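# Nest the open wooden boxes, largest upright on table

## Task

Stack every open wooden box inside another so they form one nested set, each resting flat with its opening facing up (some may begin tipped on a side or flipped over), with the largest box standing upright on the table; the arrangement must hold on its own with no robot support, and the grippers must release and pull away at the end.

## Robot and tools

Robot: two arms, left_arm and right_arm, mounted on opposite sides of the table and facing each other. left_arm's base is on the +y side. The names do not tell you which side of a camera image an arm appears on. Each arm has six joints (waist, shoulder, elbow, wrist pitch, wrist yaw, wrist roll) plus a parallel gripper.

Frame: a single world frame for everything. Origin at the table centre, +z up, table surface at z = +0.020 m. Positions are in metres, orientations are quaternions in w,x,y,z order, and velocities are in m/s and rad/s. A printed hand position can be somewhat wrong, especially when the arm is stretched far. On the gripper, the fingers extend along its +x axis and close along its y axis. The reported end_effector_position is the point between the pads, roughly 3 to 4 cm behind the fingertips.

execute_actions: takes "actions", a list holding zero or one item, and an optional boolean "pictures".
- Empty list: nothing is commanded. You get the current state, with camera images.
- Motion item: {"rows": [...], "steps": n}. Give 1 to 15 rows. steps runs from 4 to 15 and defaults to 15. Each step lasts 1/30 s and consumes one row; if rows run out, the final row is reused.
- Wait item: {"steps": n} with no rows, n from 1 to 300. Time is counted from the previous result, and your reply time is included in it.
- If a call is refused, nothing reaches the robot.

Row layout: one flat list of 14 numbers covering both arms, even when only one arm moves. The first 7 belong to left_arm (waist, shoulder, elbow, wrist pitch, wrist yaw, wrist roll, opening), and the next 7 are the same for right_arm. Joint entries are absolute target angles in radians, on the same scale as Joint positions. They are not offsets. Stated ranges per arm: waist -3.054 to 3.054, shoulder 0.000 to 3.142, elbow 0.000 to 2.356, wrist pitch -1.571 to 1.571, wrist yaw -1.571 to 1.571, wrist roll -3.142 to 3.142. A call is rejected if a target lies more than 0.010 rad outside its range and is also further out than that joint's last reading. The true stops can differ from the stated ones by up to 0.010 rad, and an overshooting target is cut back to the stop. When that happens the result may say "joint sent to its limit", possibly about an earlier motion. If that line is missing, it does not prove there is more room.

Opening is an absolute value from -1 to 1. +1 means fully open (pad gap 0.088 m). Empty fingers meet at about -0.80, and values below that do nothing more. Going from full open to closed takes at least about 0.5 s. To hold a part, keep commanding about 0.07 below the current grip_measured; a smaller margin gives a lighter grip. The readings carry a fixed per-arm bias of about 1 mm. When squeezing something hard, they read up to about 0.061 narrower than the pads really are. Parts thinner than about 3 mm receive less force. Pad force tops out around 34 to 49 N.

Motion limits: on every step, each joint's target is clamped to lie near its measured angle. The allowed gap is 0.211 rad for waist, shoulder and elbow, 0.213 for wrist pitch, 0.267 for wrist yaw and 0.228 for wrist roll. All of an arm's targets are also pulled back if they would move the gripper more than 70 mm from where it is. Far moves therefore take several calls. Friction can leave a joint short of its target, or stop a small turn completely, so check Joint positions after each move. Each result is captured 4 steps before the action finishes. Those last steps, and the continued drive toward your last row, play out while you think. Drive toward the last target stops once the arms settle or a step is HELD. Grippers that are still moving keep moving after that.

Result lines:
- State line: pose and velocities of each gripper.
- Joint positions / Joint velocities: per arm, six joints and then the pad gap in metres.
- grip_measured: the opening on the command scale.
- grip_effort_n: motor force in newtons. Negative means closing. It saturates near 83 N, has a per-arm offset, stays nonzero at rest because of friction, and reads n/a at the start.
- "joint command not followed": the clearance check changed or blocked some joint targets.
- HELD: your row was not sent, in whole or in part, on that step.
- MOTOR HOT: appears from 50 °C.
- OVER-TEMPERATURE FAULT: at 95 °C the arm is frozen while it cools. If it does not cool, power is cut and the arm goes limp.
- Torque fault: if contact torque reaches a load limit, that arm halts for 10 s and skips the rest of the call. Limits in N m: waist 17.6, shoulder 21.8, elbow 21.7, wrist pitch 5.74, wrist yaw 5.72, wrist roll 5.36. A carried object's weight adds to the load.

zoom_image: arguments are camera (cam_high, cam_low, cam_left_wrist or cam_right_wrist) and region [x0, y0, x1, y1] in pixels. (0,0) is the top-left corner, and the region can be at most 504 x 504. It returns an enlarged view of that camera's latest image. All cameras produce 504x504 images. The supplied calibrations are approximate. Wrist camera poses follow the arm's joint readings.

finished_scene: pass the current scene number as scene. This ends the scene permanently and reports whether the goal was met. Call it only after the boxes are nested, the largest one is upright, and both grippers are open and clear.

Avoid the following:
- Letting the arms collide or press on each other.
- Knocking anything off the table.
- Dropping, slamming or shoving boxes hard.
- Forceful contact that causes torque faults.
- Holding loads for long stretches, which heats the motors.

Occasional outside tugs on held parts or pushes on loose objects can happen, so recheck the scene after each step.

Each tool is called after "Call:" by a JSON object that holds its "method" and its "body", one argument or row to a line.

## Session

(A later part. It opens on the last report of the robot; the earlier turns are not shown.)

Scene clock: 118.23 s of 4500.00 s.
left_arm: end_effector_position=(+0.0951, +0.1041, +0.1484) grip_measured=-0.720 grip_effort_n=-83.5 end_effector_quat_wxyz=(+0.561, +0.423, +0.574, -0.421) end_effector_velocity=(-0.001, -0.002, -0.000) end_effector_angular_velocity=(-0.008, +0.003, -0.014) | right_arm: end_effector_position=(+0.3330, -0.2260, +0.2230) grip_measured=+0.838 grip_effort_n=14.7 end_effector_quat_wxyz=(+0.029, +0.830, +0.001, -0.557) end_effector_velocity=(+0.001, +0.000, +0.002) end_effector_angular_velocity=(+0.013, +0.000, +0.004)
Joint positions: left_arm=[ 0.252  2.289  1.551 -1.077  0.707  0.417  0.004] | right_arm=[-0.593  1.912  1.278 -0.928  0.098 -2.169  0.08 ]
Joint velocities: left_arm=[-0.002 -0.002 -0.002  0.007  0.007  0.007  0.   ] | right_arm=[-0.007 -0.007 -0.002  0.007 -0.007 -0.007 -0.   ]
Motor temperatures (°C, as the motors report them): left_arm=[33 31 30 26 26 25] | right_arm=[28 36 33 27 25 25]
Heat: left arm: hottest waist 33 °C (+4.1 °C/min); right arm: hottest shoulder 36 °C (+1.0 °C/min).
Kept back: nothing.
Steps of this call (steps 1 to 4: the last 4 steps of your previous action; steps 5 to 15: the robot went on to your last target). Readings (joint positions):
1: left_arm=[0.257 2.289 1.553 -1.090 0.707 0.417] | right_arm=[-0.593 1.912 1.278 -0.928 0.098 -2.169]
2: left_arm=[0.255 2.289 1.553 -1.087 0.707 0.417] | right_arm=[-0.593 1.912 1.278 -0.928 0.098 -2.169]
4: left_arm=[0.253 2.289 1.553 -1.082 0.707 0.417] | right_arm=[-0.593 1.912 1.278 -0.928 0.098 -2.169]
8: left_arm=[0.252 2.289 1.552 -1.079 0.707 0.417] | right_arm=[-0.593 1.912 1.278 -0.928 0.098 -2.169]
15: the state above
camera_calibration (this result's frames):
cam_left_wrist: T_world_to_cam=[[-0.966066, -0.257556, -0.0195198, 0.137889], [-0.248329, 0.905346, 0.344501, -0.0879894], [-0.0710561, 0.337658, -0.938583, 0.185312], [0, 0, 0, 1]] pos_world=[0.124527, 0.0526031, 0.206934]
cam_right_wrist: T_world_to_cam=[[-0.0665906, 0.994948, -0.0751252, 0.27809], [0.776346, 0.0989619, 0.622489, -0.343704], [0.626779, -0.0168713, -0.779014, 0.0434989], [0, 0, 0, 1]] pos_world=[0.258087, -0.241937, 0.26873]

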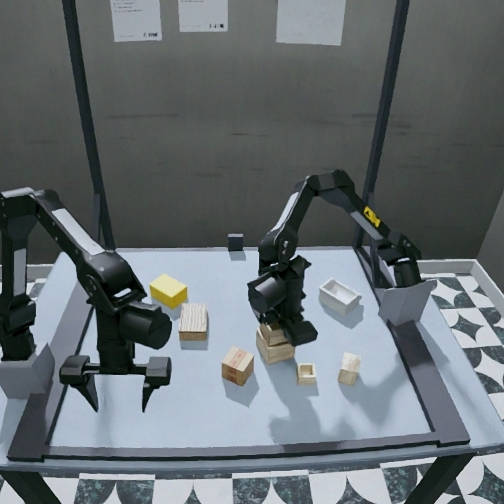

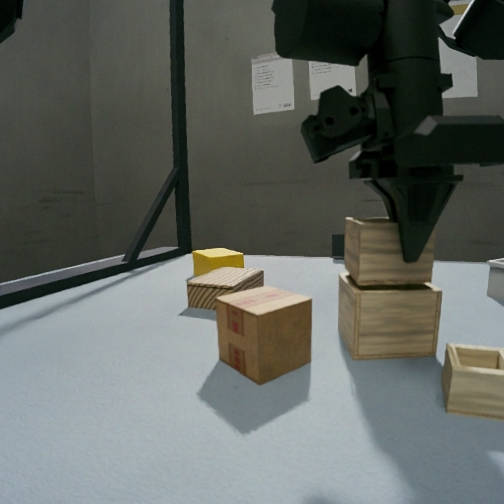

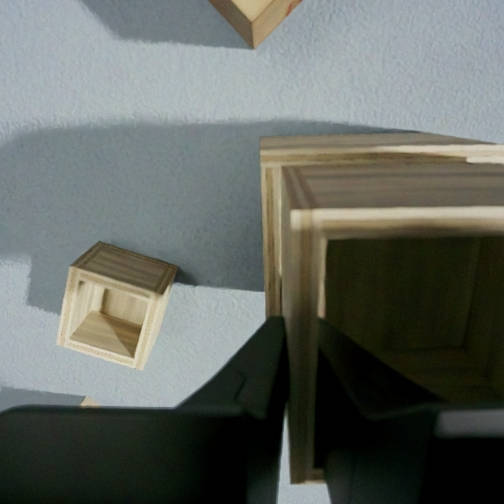

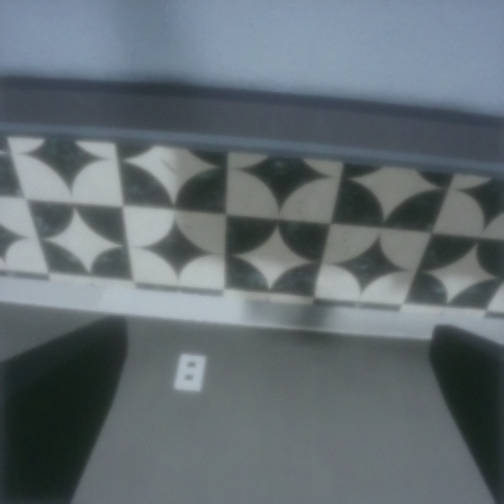

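Call:
{"method": "execute_actions", "body": {
  "actions": [
    {"rows":[[0.238,2.262,1.521,-1.065,0.708,0.417,-0.9,-0.593,1.912,1.278,-0.928,0.098,-2.169,0.84]],"steps":15}
  ]
}}

Call:
{"method": "execute_actions", "body": {
  "actions": [
    {"steps":12}
  ],
  "pictures": true
}}

Call:
{"method": "zoom_image", "body": {
  "camera": "cam_left_wrist",
  "region": [200, 100, 500, 340]
}}

Call:
{"method": "zoom_image", "body": {
  "camera": "cam_low",
  "region": [300, 180, 500, 380]
}}

Scene clock: 118.97 s of 4500.00 s.
left_arm: end_effector_position=(+0.0900, +0.1068, +0.1436) grip_measured=-0.720 grip_effort_n=-83.5 end_effector_quat_wxyz=(+0.556, +0.427, +0.575, -0.421) end_effector_velocity=(-0.010, +0.001, +0.000) end_effector_angular_velocity=(+0.014, -0.003, -0.007) | right_arm: end_effector_position=(+0.3330, -0.2260, +0.2230) grip_measured=+0.838 grip_effort_n=15.1 end_effector_quat_wxyz=(+0.029, +0.830, +0.001, -0.557) end_effector_velocity=(-0.003, -0.008, -0.001) end_effector_angular_velocity=(-0.036, +0.013, -0.006)
Joint positions: left_arm=[ 0.238  2.279  1.528 -1.067  0.706  0.417  0.004] | right_arm=[-0.593  1.912  1.278 -0.928  0.098 -2.169  0.08 ]
Joint velocities: left_arm=[-0.017 -0.027 -0.017 -0.007 -0.007 -0.007 -0.   ] | right_arm=[-0.002 -0.002 -0.002 -0.037  0.007 -0.007 -0.   ]
Motor temperatures (°C, as the motors report them): left_arm=[33 31 30 26 26 25] | right_arm=[28 36 33 27 25 25]
Heat: left arm: hottest waist 33 °C (+4.0 °C/min); right arm: hottest shoulder 36 °C (+1.0 °C/min).
Steps of this call (steps 1 to 11: the robot went on to your last target; steps 12 to 22: the first 11 steps of this action). Readings (joint positions):
12: left_arm=[0.252 2.289 1.549 -1.075 0.707 0.417] | right_arm=[-0.593 1.912 1.278 -0.928 0.098 -2.169]
13: left_arm=[0.250 2.289 1.545 -1.072 0.707 0.417] | right_arm=[-0.593 1.912 1.278 -0.928 0.098 -2.169]
15: left_arm=[0.246 2.286 1.537 -1.071 0.707 0.417] | right_arm=[-0.593 1.912 1.278 -0.928 0.098 -2.169]
19: left_arm=[0.239 2.283 1.529 -1.068 0.706 0.417] | right_arm=[-0.593 1.912 1.278 -0.928 0.098 -2.169]
22: the state above

Scene clock: 119.37 s of 4500.00 s.
left_arm: end_effector_position=(+0.0895, +0.1070, +0.1431) grip_measured=-0.720 grip_effort_n=-83.5 end_effector_quat_wxyz=(+0.555, +0.428, +0.576, -0.421) end_effector_velocity=(-0.002, +0.001, +0.001) end_effector_angular_velocity=(-0.002, +0.009, -0.001) | right_arm: end_effector_position=(+0.3330, -0.2260, +0.2230) grip_measured=+0.838 grip_effort_n=15.1 end_effector_quat_wxyz=(+0.029, +0.830, +0.001, -0.557) end_effector_velocity=(+0.001, -0.001, -0.001) end_effector_angular_velocity=(+0.011, +0.005, -0.012)
Joint positions: left_arm=[ 0.237  2.278  1.526 -1.067  0.706  0.417  0.004] | right_arm=[-0.593  1.912  1.278 -0.928  0.098 -2.169  0.08 ]
Joint velocities: left_arm=[ 0.002 -0.002 -0.002 -0.007  0.007  0.007 -0.   ] | right_arm=[-0.007 -0.002 -0.007  0.007 -0.007  0.007 -0.   ]
Motor temperatures (°C, as the motors report them): left_arm=[33 31 30 26 26 25] | right_arm=[28 36 33 27 25 25]
Heat: left arm: hottest waist 33 °C (+4.0 °C/min); right arm: hottest shoulder 36 °C (+1.0 °C/min).
Kept back: nothing.
Steps of this call (steps 1 to 4: the last 4 steps of your previous action; steps 5 to 12: the robot went on to your last target). Readings (joint positions):
1: left_arm=[0.238 2.278 1.527 -1.067 0.706 0.417] | right_arm=[-0.593 1.912 1.278 -0.928 0.098 -2.169]
2: left_arm=[0.238 2.278 1.527 -1.067 0.706 0.417] | right_arm=[-0.593 1.912 1.278 -0.928 0.098 -2.169]
4: left_arm=[0.237 2.278 1.527 -1.067 0.706 0.417] | right_arm=[-0.593 1.912 1.278 -0.928 0.098 -2.169]
8: left_arm=[0.237 2.278 1.526 -1.067 0.706 0.417] | right_arm=[-0.593 1.912 1.278 -0.928 0.098 -2.169]
12: the state above
camera_calibration (this result's frames):
cam_left_wrist: T_world_to_cam=[[-0.968332, -0.249018, -0.0179651, 0.132108], [-0.238887, 0.903212, 0.356568, -0.0924986], [-0.0725657, 0.349568, -0.934097, 0.177211], [0, 0, 0, 1]] pos_world=[0.118687, 0.0544959, 0.200888]
cam_right_wrist: T_world_to_cam=[[-0.0665906, 0.994948, -0.0751252, 0.27809], [0.776346, 0.0989619, 0.622489, -0.343704], [0.626779, -0.0168713, -0.779014, 0.0434989], [0, 0, 0, 1]] pos_world=[0.258087, -0.241937, 0.26873]

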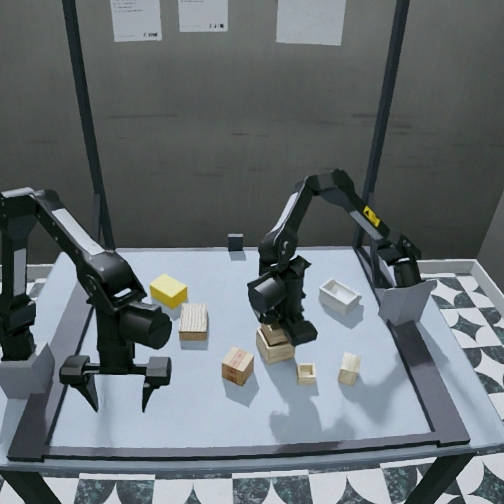

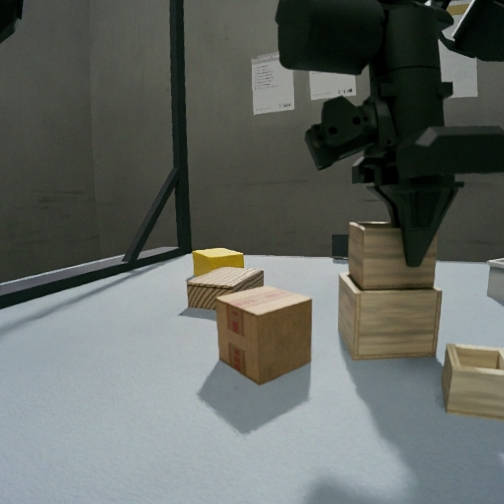

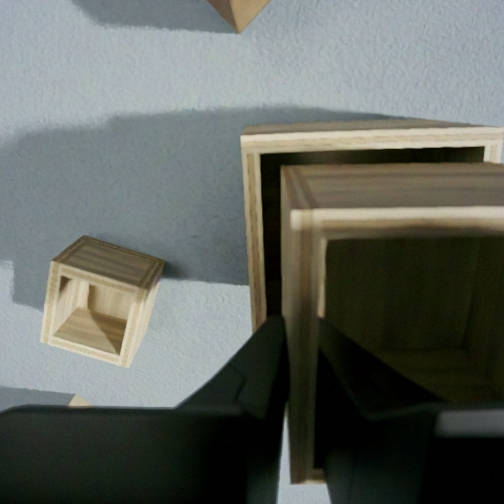

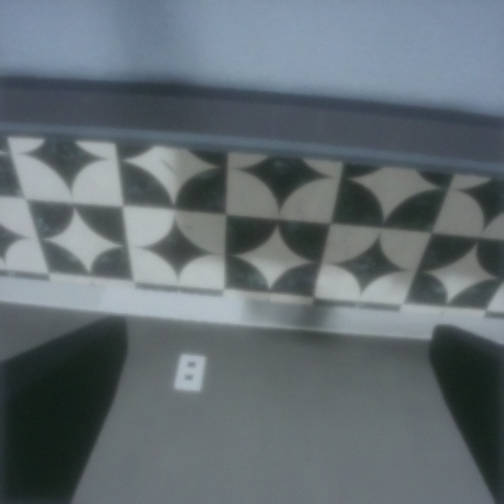

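Region (200, 100, 500, 340) of cam_left_wrist's 504x504 image, scaled by 1.680, with more detail than that image has; it fills the top 403 rows of this view, and the rest is white.

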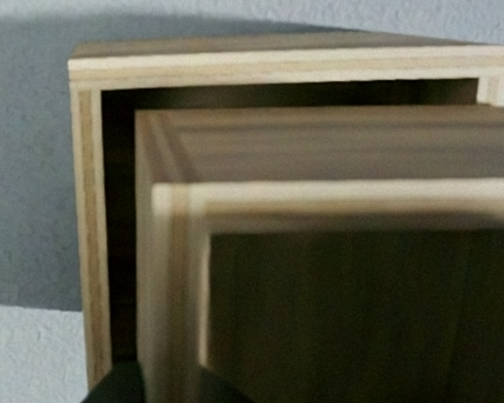

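Region (300, 180, 500, 380) of cam_low's 504x504 image, scaled by 2.520, with more detail than that image has.

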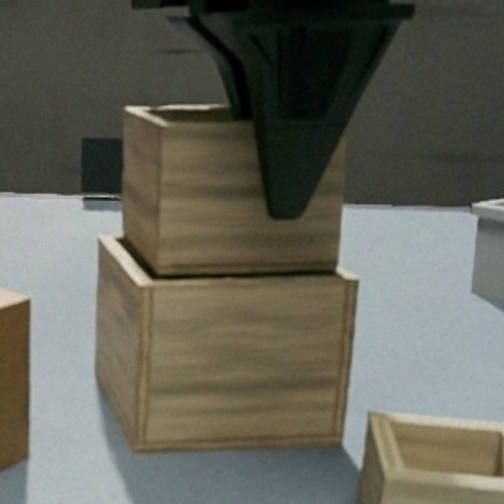

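Call:
{"method": "execute_actions", "body": {
  "actions": [
    {"rows":[[0.254,2.295,1.54,-1.068,0.707,0.417,-0.9,-0.593,1.912,1.278,-0.928,0.098,-2.169,0.84]],"steps":15}
  ]
}}

Call:
{"method": "execute_actions", "body": {
  "actions": [
    {"steps":12}
  ],
  "pictures": true
}}

Call:
{"method": "zoom_image", "body": {
  "camera": "cam_left_wrist",
  "region": [200, 100, 500, 340]
}}

Call:
{"method": "zoom_image", "body": {
  "camera": "cam_low",
  "region": [300, 180, 500, 380]
}}

Scene clock: 119.97 s of 4500.00 s.
left_arm: end_effector_position=(+0.0934, +0.1074, +0.1454) grip_measured=-0.720 grip_effort_n=-83.5 end_effector_quat_wxyz=(+0.559, +0.424, +0.575, -0.420) end_effector_velocity=(+0.001, +0.001, -0.004) end_effector_angular_velocity=(+0.007, +0.014, +0.017) | right_arm: end_effector_position=(+0.3330, -0.2260, +0.2230) grip_measured=+0.838 grip_effort_n=14.7 end_effector_quat_wxyz=(+0.029, +0.830, +0.001, -0.557) end_effector_velocity=(-0.002, +0.001, -0.002) end_effector_angular_velocity=(+0.005, +0.018, +0.022)
Joint positions: left_arm=[ 0.248  2.283  1.531 -1.067  0.706  0.417  0.004] | right_arm=[-0.593  1.912  1.278 -0.928  0.098 -2.169  0.08 ]
Joint velocities: left_arm=[-0.002  0.017  0.007 -0.007  0.007 -0.007  0.   ] | right_arm=[-0.002 -0.002 -0.007  0.007 -0.022 -0.022 -0.   ]
Motor temperatures (°C, as the motors report them): left_arm=[34 31 30 26 26 25] | right_arm=[28 36 33 27 25 25]
Heat: left arm: hottest waist 34 °C (+5.0 °C/min); right arm: hottest shoulder 36 °C (+1.0 °C/min).
Steps of this call (steps 1 to 7: the robot went on to your last target; steps 8 to 18: the first 11 steps of this action). Readings (joint positions):
8: left_arm=[0.237 2.278 1.526 -1.067 0.706 0.417] | right_arm=[-0.593 1.912 1.278 -0.928 0.098 -2.169]
9: left_arm=[0.238 2.278 1.526 -1.067 0.706 0.417] | right_arm=[-0.593 1.912 1.278 -0.928 0.098 -2.169]
11: left_arm=[0.240 2.278 1.526 -1.067 0.706 0.417] | right_arm=[-0.593 1.912 1.278 -0.928 0.098 -2.169]
15: left_arm=[0.246 2.281 1.530 -1.067 0.706 0.417] | right_arm=[-0.593 1.912 1.278 -0.928 0.098 -2.169]
18: the state above

Scene clock: 120.37 s of 4500.00 s.
left_arm: end_effector_position=(+0.0937, +0.1074, +0.1452) grip_measured=-0.720 grip_effort_n=-83.5 end_effector_quat_wxyz=(+0.559, +0.424, +0.576, -0.420) end_effector_velocity=(+0.000, +0.003, -0.000) end_effector_angular_velocity=(+0.020, -0.013, +0.024) | right_arm: end_effector_position=(+0.3330, -0.2260, +0.2230) grip_measured=+0.838 grip_effort_n=15.1 end_effector_quat_wxyz=(+0.029, +0.830, +0.001, -0.557) end_effector_velocity=(-0.001, -0.002, -0.000) end_effector_angular_velocity=(-0.004, +0.010, +0.004)
Joint positions: left_arm=[ 0.248  2.284  1.532 -1.067  0.706  0.417  0.004] | right_arm=[-0.593  1.912  1.278 -0.928  0.098 -2.169  0.08 ]
Joint velocities: left_arm=[-0.002 -0.002 -0.002 -0.007 -0.022 -0.022 -0.   ] | right_arm=[-0.002 -0.002 -0.002 -0.007 -0.007 -0.007 -0.   ]
Motor temperatures (°C, as the motors report them): left_arm=[34 31 30 26 26 25] | right_arm=[28 37 33 27 25 25]
Heat: left arm: hottest waist 34 °C (+5.1 °C/min); right arm: hottest shoulder 37 °C (+2.0 °C/min).
Kept back: nothing.
Steps of this call (steps 1 to 4: the last 4 steps of your previous action; steps 5 to 12: the robot went on to your last target). Readings (joint positions):
1: left_arm=[0.248 2.284 1.531 -1.067 0.706 0.417] | right_arm=[-0.593 1.912 1.278 -0.928 0.098 -2.169]
2: left_arm=[0.248 2.284 1.531 -1.067 0.706 0.417] | right_arm=[-0.593 1.912 1.278 -0.928 0.098 -2.169]
4: left_arm=[0.248 2.284 1.531 -1.067 0.706 0.417] | right_arm=[-0.593 1.912 1.278 -0.928 0.098 -2.169]
8: left_arm=[0.248 2.284 1.532 -1.067 0.706 0.417] | right_arm=[-0.593 1.912 1.278 -0.928 0.098 -2.169]
12: the state above
camera_calibration (this result's frames):
cam_left_wrist: T_world_to_cam=[[-0.966084, -0.257565, -0.0184977, 0.137175], [-0.247553, 0.903382, 0.350169, -0.090871], [-0.073481, 0.342872, -0.936504, 0.180448], [0, 0, 0, 1]] pos_world=[0.123286, 0.0555521, 0.203348]
cam_right_wrist: T_world_to_cam=[[-0.0665906, 0.994948, -0.0751252, 0.27809], [0.776346, 0.0989619, 0.622489, -0.343704], [0.626779, -0.0168713, -0.779014, 0.0434989], [0, 0, 0, 1]] pos_world=[0.258087, -0.241937, 0.26873]

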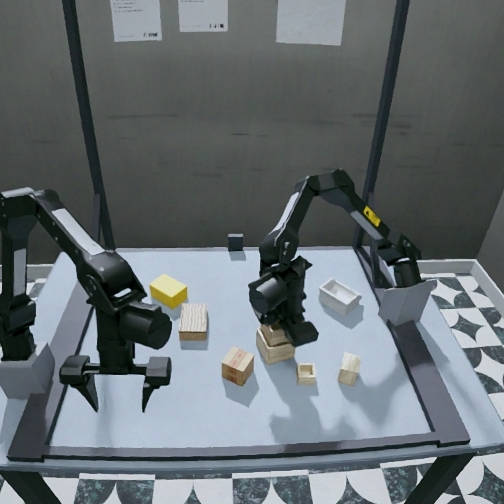

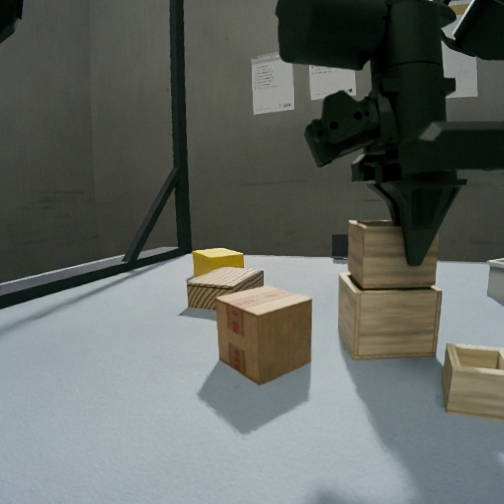

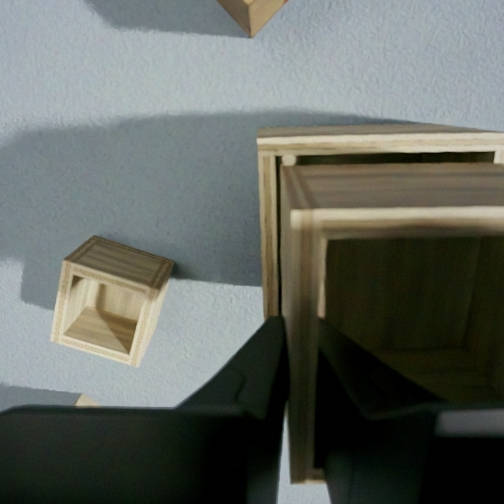

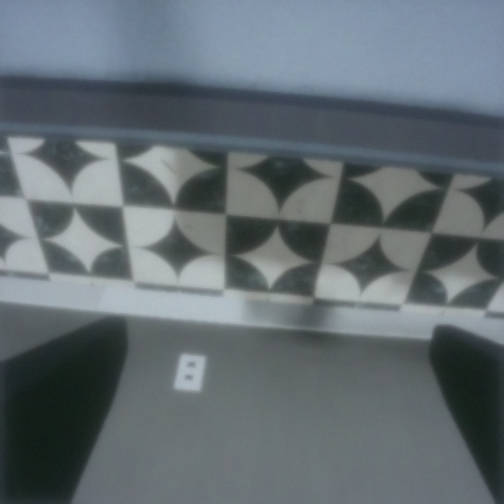

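Region (200, 100, 500, 340) of cam_left_wrist's 504x504 image, scaled by 1.680, with more detail than that image has; it fills the top 403 rows of this view, and the rest is white.

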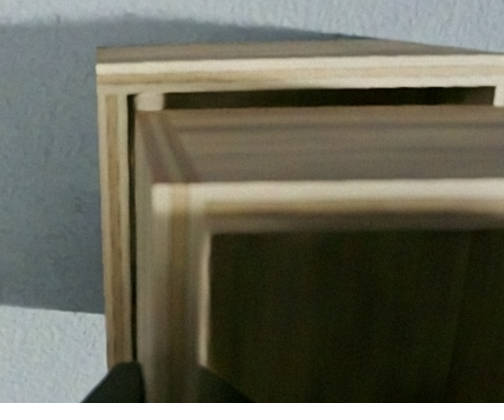

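Region (300, 180, 500, 380) of cam_low's 504x504 image, scaled by 2.520, with more detail than that image has.

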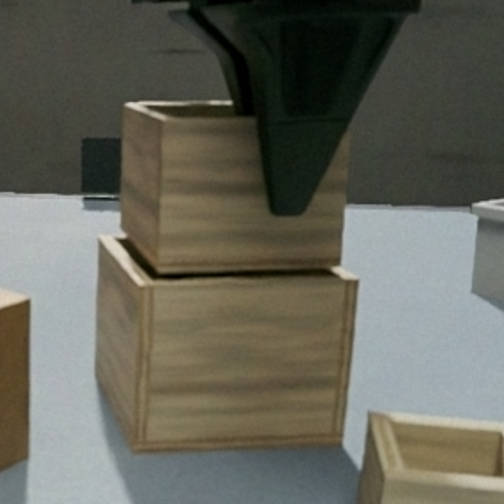

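Call:
{"method": "execute_actions", "body": {
  "actions": [
    {"rows":[[0.235,2.284,1.532,-1.068,0.706,0.417,-0.9,-0.593,1.912,1.278,-0.928,0.098,-2.169,0.84]],"steps":12}
  ]
}}

Call:
{"method": "execute_actions", "body": {
  "actions": [
    {"steps":12}
  ],
  "pictures": true
}}

Call:
{"method": "zoom_image", "body": {
  "camera": "cam_left_wrist",
  "region": [200, 100, 500, 340]
}}

Scene clock: 120.80 s of 4500.00 s.
left_arm: end_effector_position=(+0.0908, +0.1064, +0.1421) grip_measured=-0.720 grip_effort_n=-83.5 end_effector_quat_wxyz=(+0.555, +0.428, +0.576, -0.421) end_effector_velocity=(-0.007, +0.003, -0.004) end_effector_angular_velocity=(+0.029, +0.008, +0.023) | right_arm: end_effector_position=(+0.3330, -0.2260, +0.2230) grip_measured=+0.838 grip_effort_n=15.6 end_effector_quat_wxyz=(+0.029, +0.830, +0.001, -0.557) end_effector_velocity=(-0.001, -0.006, +0.000) end_effector_angular_velocity=(-0.032, -0.007, -0.000)
Joint positions: left_arm=[ 0.236  2.285  1.532 -1.067  0.706  0.417  0.004] | right_arm=[-0.593  1.912  1.278 -0.928  0.098 -2.169  0.08 ]
Joint velocities: left_arm=[-0.017 -0.002 -0.002 -0.022 -0.007 -0.022 -0.   ] | right_arm=[ 0.002 -0.002 -0.002 -0.022  0.022 -0.007 -0.   ]
Motor temperatures (°C, as the motors report them): left_arm=[34 31 30 26 26 25] | right_arm=[28 37 33 27 25 25]
Heat: left arm: hottest waist 34 °C (+5.0 °C/min); right arm: hottest shoulder 37 °C (+2.0 °C/min).
Steps of this call (steps 1 to 5: the robot went on to your last target; steps 6 to 13: the first 8 steps of this action). Readings (joint positions):
6: left_arm=[0.247 2.285 1.532 -1.067 0.706 0.417] | right_arm=[-0.593 1.912 1.278 -0.928 0.098 -2.169]
7: left_arm=[0.247 2.285 1.532 -1.067 0.706 0.417] | right_arm=[-0.593 1.912 1.278 -0.928 0.098 -2.169]
9: left_arm=[0.242 2.285 1.532 -1.067 0.706 0.417] | right_arm=[-0.593 1.912 1.278 -0.928 0.098 -2.169]
13: the state above

Scene clock: 121.20 s of 4500.00 s.
left_arm: end_effector_position=(+0.0907, +0.1064, +0.1420) grip_measured=-0.720 grip_effort_n=-83.5 end_effector_quat_wxyz=(+0.555, +0.428, +0.576, -0.421) end_effector_velocity=(-0.001, +0.002, -0.000) end_effector_angular_velocity=(+0.011, -0.002, +0.025) | right_arm: end_effector_position=(+0.3330, -0.2260, +0.2230) grip_measured=+0.838 grip_effort_n=15.1 end_effector_quat_wxyz=(+0.029, +0.830, +0.001, -0.557) end_effector_velocity=(-0.000, -0.003, +0.000) end_effector_angular_velocity=(-0.003, +0.010, -0.001)
Joint positions: left_arm=[ 0.236  2.285  1.532 -1.067  0.706  0.417  0.004] | right_arm=[-0.593  1.912  1.278 -0.928  0.098 -2.169  0.08 ]
Joint velocities: left_arm=[-0.002 -0.002 -0.002 -0.007 -0.007 -0.022 -0.   ] | right_arm=[-0.007 -0.002 -0.002 -0.007 -0.007 -0.007 -0.   ]
Motor temperatures (°C, as the motors report them): left_arm=[34 32 30 26 26 25] | right_arm=[28 37 33 27 25 25]
Heat: left arm: hottest waist 34 °C (+5.1 °C/min); right arm: hottest shoulder 37 °C (+2.0 °C/min).
Kept back: nothing.
Steps of this call (steps 1 to 4: the last 4 steps of your previous action; steps 5 to 12: the robot went on to your last target). Readings (joint positions):
1: left_arm=[0.236 2.285 1.532 -1.067 0.706 0.417] | right_arm=[-0.593 1.912 1.278 -0.928 0.098 -2.169]
2: left_arm=[0.236 2.285 1.532 -1.067 0.706 0.417] | right_arm=[-0.593 1.912 1.278 -0.928 0.098 -2.169]
4: left_arm=[0.236 2.285 1.532 -1.067 0.706 0.417] | right_arm=[-0.593 1.912 1.278 -0.928 0.098 -2.169]
8: left_arm=[0.236 2.285 1.532 -1.067 0.706 0.417] | right_arm=[-0.593 1.912 1.278 -0.928 0.098 -2.169]
12: the state above
camera_calibration (this result's frames):
cam_left_wrist: T_world_to_cam=[[-0.968298, -0.249154, -0.0178971, 0.133135], [-0.238883, 0.902671, 0.357937, -0.0914411], [-0.0730265, 0.350866, -0.933574, 0.176343], [0, 0, 0, 1]] pos_world=[0.119948, 0.0538398, 0.199742]
cam_right_wrist: T_world_to_cam=[[-0.0665906, 0.994948, -0.0751252, 0.27809], [0.776346, 0.0989619, 0.622489, -0.343704], [0.626779, -0.0168713, -0.779014, 0.0434989], [0, 0, 0, 1]] pos_world=[0.258087, -0.241937, 0.26873]

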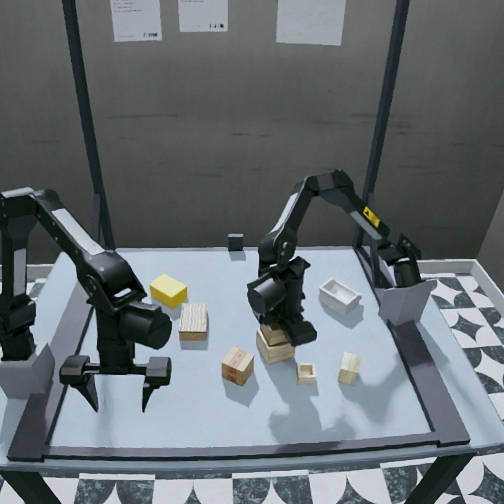

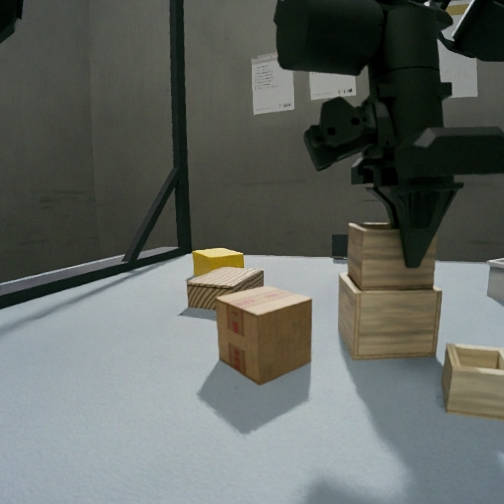

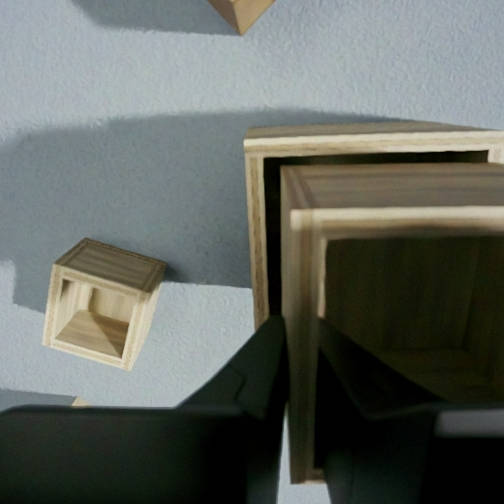

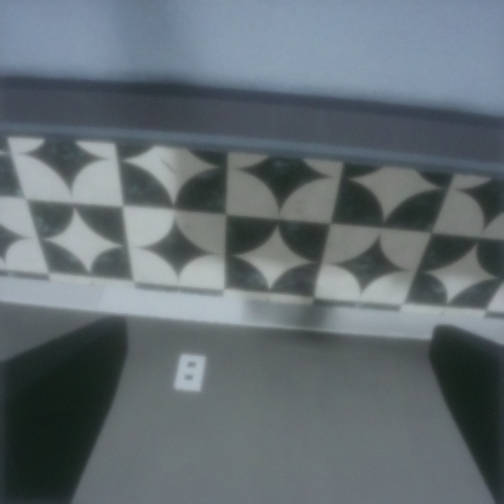

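Region (200, 100, 500, 340) of cam_left_wrist's 504x504 image, scaled by 1.680, with more detail than that image has; it fills the top 403 rows of this view, and the rest is white.

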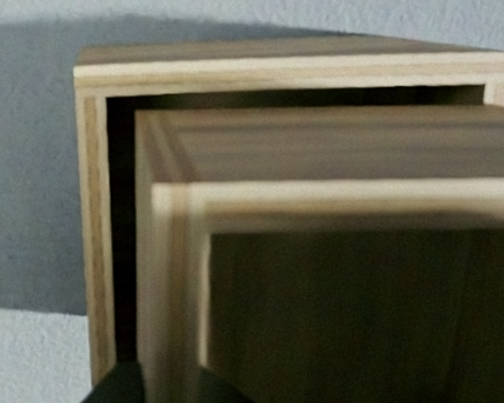

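Call:
{"method": "execute_actions", "body": {
  "actions": [
    {"rows":[[0.248,2.284,1.532,-1.068,0.706,0.417,-0.9,-0.593,1.912,1.278,-0.928,0.098,-2.169,0.84]],"steps":12}
  ]
}}

Call:
{"method": "execute_actions", "body": {
  "actions": [
    {"steps":12}
  ],
  "pictures": true
}}

Call:
{"method": "zoom_image", "body": {
  "camera": "cam_left_wrist",
  "region": [200, 100, 500, 340]
}}

Scene clock: 121.67 s of 4500.00 s.
left_arm: end_effector_position=(+0.0918, +0.1068, +0.1431) grip_measured=-0.720 grip_effort_n=-83.5 end_effector_quat_wxyz=(+0.556, +0.427, +0.576, -0.420) end_effector_velocity=(+0.002, +0.005, +0.003) end_effector_angular_velocity=(+0.020, -0.010, +0.009) | right_arm: end_effector_position=(+0.3330, -0.2260, +0.2230) grip_measured=+0.838 grip_effort_n=14.7 end_effector_quat_wxyz=(+0.029, +0.830, +0.001, -0.557) end_effector_velocity=(-0.002, -0.003, -0.002) end_effector_angular_velocity=(-0.008, +0.013, +0.003)
Joint positions: left_arm=[ 0.24   2.285  1.532 -1.067  0.706  0.417  0.004] | right_arm=[-0.593  1.912  1.278 -0.928  0.098 -2.169  0.08 ]
Joint velocities: left_arm=[ 0.007 -0.002  0.002 -0.022 -0.022  0.007  0.   ] | right_arm=[-0.002 -0.002 -0.007 -0.007 -0.007 -0.007 -0.   ]
Motor temperatures (°C, as the motors report them): left_arm=[34 32 30 26 26 25] | right_arm=[28 37 33 27 25 25]
Heat: left arm: hottest waist 34 °C (+5.0 °C/min); right arm: hottest shoulder 37 °C (+2.0 °C/min).
Steps of this call (steps 1 to 6: the robot went on to your last target; steps 7 to 14: the first 8 steps of this action). Readings (joint positions):
7: left_arm=[0.236 2.285 1.532 -1.067 0.706 0.417] | right_arm=[-0.593 1.912 1.278 -0.928 0.098 -2.169]
8: left_arm=[0.236 2.285 1.532 -1.067 0.706 0.417] | right_arm=[-0.593 1.912 1.278 -0.928 0.098 -2.169]
10: left_arm=[0.238 2.285 1.532 -1.067 0.706 0.417] | right_arm=[-0.593 1.912 1.278 -0.928 0.098 -2.169]
14: the state above

Scene clock: 122.07 s of 4500.00 s.
left_arm: end_effector_position=(+0.0921, +0.1069, +0.1434) grip_measured=-0.720 grip_effort_n=-83.5 end_effector_quat_wxyz=(+0.557, +0.426, +0.576, -0.420) end_effector_velocity=(-0.002, +0.001, +0.001) end_effector_angular_velocity=(+0.008, -0.004, +0.007) | right_arm: end_effector_position=(+0.3330, -0.2260, +0.2230) grip_measured=+0.838 grip_effort_n=14.7 end_effector_quat_wxyz=(+0.029, +0.830, +0.001, -0.557) end_effector_velocity=(-0.001, -0.002, -0.002) end_effector_angular_velocity=(-0.008, +0.013, +0.003)
Joint positions: left_arm=[ 0.241  2.285  1.532 -1.067  0.706  0.417  0.004] | right_arm=[-0.593  1.912  1.278 -0.928  0.098 -2.169  0.08 ]
Joint velocities: left_arm=[-0.002 -0.007 -0.002 -0.007 -0.007 -0.007 -0.   ] | right_arm=[-0.002  0.002 -0.002 -0.007 -0.007 -0.007 -0.   ]
Motor temperatures (°C, as the motors report them): left_arm=[34 32 30 26 26 25] | right_arm=[28 37 33 27 25 25]
Heat: left arm: hottest waist 34 °C (+5.1 °C/min); right arm: hottest shoulder 37 °C (+2.0 °C/min).
Kept back: nothing.
Steps of this call (steps 1 to 4: the last 4 steps of your previous action; steps 5 to 12: the robot went on to your last target). Readings (joint positions):
1: left_arm=[0.241 2.285 1.532 -1.067 0.706 0.417] | right_arm=[-0.593 1.912 1.278 -0.928 0.098 -2.169]
2: left_arm=[0.241 2.285 1.532 -1.067 0.706 0.417] | right_arm=[-0.593 1.912 1.278 -0.928 0.098 -2.169]
4: left_arm=[0.241 2.285 1.532 -1.067 0.706 0.417] | right_arm=[-0.593 1.912 1.278 -0.928 0.098 -2.169]
8: left_arm=[0.241 2.285 1.532 -1.067 0.706 0.417] | right_arm=[-0.593 1.912 1.278 -0.928 0.098 -2.169]
12: the state above
camera_calibration (this result's frames):
cam_left_wrist: T_world_to_cam=[[-0.967279, -0.253055, -0.0182778, 0.135041], [-0.242915, 0.902907, 0.354614, -0.0912093], [-0.0732335, 0.34745, -0.934834, 0.178108], [0, 0, 0, 1]] pos_world=[0.12151, 0.0546426, 0.201314]
cam_right_wrist: T_world_to_cam=[[-0.0665906, 0.994948, -0.0751252, 0.27809], [0.776346, 0.0989619, 0.622489, -0.343704], [0.626779, -0.0168713, -0.779014, 0.0434989], [0, 0, 0, 1]] pos_world=[0.258087, -0.241937, 0.26873]

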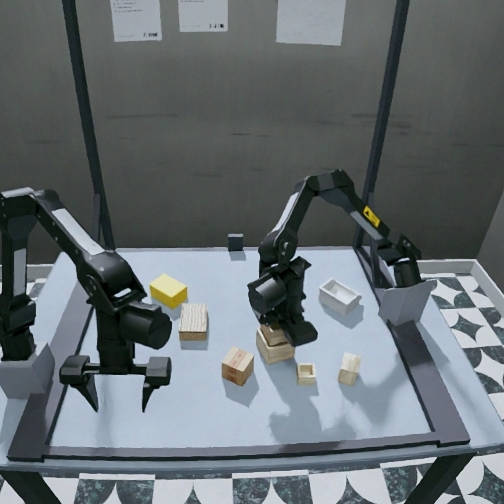

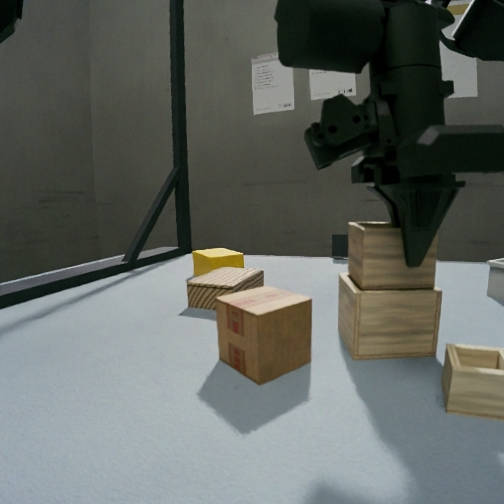

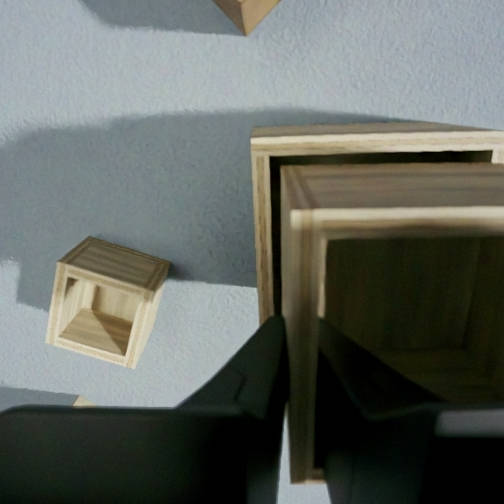

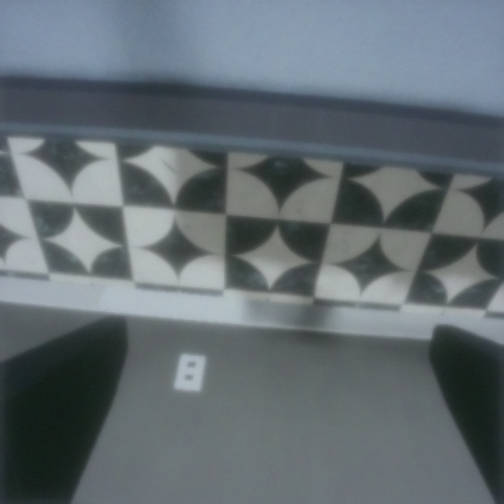

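Region (200, 100, 500, 340) of cam_left_wrist's 504x504 image, scaled by 1.680, with more detail than that image has; it fills the top 403 rows of this view, and the rest is white.

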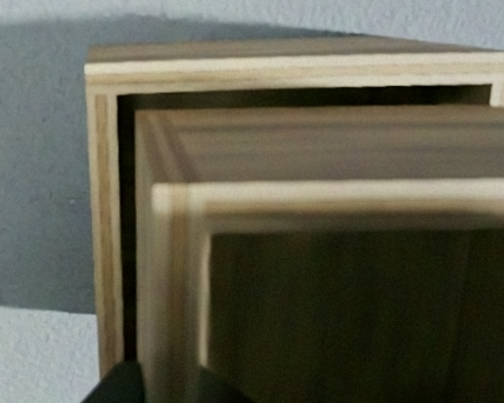

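Call:
{"method": "execute_actions", "body": {
  "actions": [
    {"rows":[[0.241,2.285,1.532,-1.067,0.706,0.417,-0.4,-0.593,1.912,1.278,-0.928,0.098,-2.169,0.84]],"steps":15}
  ],
  "pictures": true
}}

Scene clock: 123.53 s of 4500.00 s.
left_arm: end_effector_position=(+0.0921, +0.1069, +0.1434) grip_measured=-0.431 grip_effort_n=15.6 end_effector_quat_wxyz=(+0.557, +0.426, +0.576, -0.420) end_effector_velocity=(+0.002, +0.001, -0.000) end_effector_angular_velocity=(+0.012, -0.020, +0.015) | right_arm: end_effector_position=(+0.3330, -0.2260, +0.2230) grip_measured=+0.838 grip_effort_n=14.7 end_effector_quat_wxyz=(+0.029, +0.830, +0.001, -0.557) end_effector_velocity=(-0.002, -0.003, +0.000) end_effector_angular_velocity=(-0.018, +0.016, +0.015)
Joint positions: left_arm=[ 0.241  2.285  1.532 -1.067  0.706  0.417  0.018] | right_arm=[-0.593  1.912  1.278 -0.928  0.098 -2.169  0.08 ]
Joint velocities: left_arm=[-0.002 -0.002 -0.002  0.007 -0.022 -0.022  0.011] | right_arm=[-0.002 -0.002  0.002 -0.022 -0.007 -0.022 -0.   ]
Motor temperatures (°C, as the motors report them): left_arm=[34 32 30 26 26 25] | right_arm=[28 37 33 27 25 25]
Heat: left arm: hottest waist 34 °C (+5.0 °C/min); right arm: hottest shoulder 37 °C (+2.0 °C/min).
Steps of this call (steps 1 to 15: the robot went on to your last target; steps 16 to 33: nothing new was sent; steps 34 to 44: the first 11 steps of this action). Readings (joint positions):
34: left_arm=[0.241 2.285 1.532 -1.067 0.706 0.417] | right_arm=[-0.593 1.912 1.278 -0.928 0.098 -2.169]
35: left_arm=[0.241 2.285 1.532 -1.067 0.706 0.417] | right_arm=[-0.593 1.912 1.278 -0.928 0.098 -2.169]
37: left_arm=[0.241 2.285 1.532 -1.067 0.706 0.417] | right_arm=[-0.593 1.912 1.278 -0.928 0.098 -2.169]
41: left_arm=[0.241 2.285 1.532 -1.067 0.706 0.417] | right_arm=[-0.593 1.912 1.278 -0.928 0.098 -2.169]
44: the state above
camera_calibration (this result's frames):
cam_left_wrist: T_world_to_cam=[[-0.967279, -0.253055, -0.0182778, 0.135041], [-0.242915, 0.902907, 0.354614, -0.0912093], [-0.0732335, 0.34745, -0.934834, 0.178108], [0, 0, 0, 1]] pos_world=[0.12151, 0.0546426, 0.201314]
cam_right_wrist: T_world_to_cam=[[-0.0665906, 0.994948, -0.0751252, 0.27809], [0.776346, 0.0989619, 0.622489, -0.343704], [0.626779, -0.0168713, -0.779014, 0.0434989], [0, 0, 0, 1]] pos_world=[0.258087, -0.241937, 0.26873]

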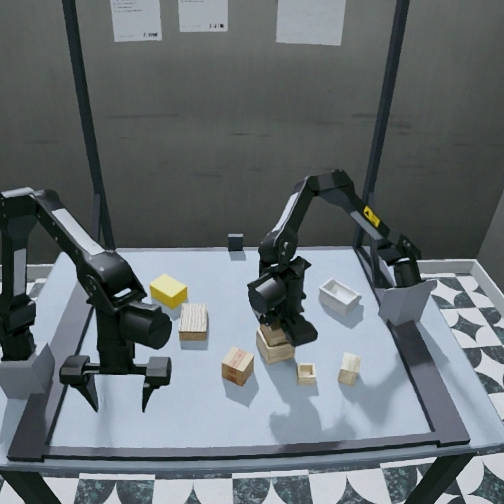

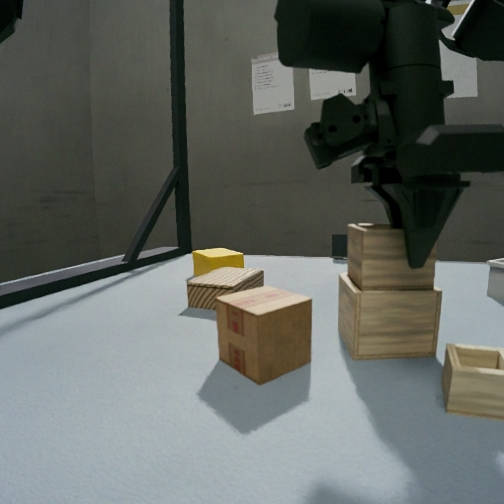

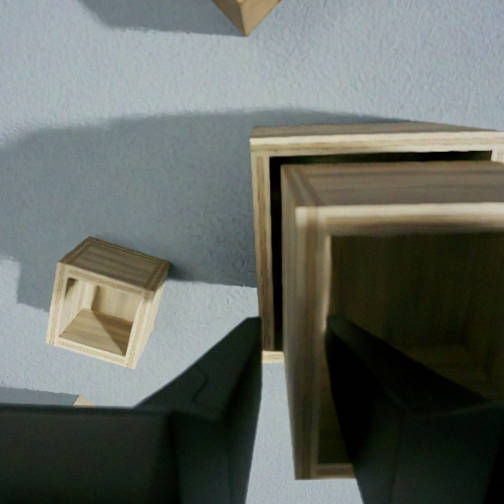

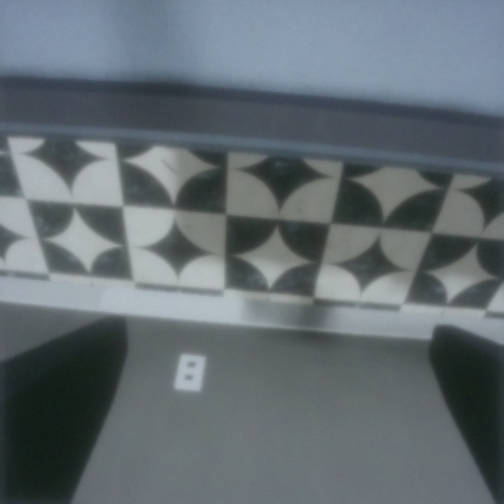

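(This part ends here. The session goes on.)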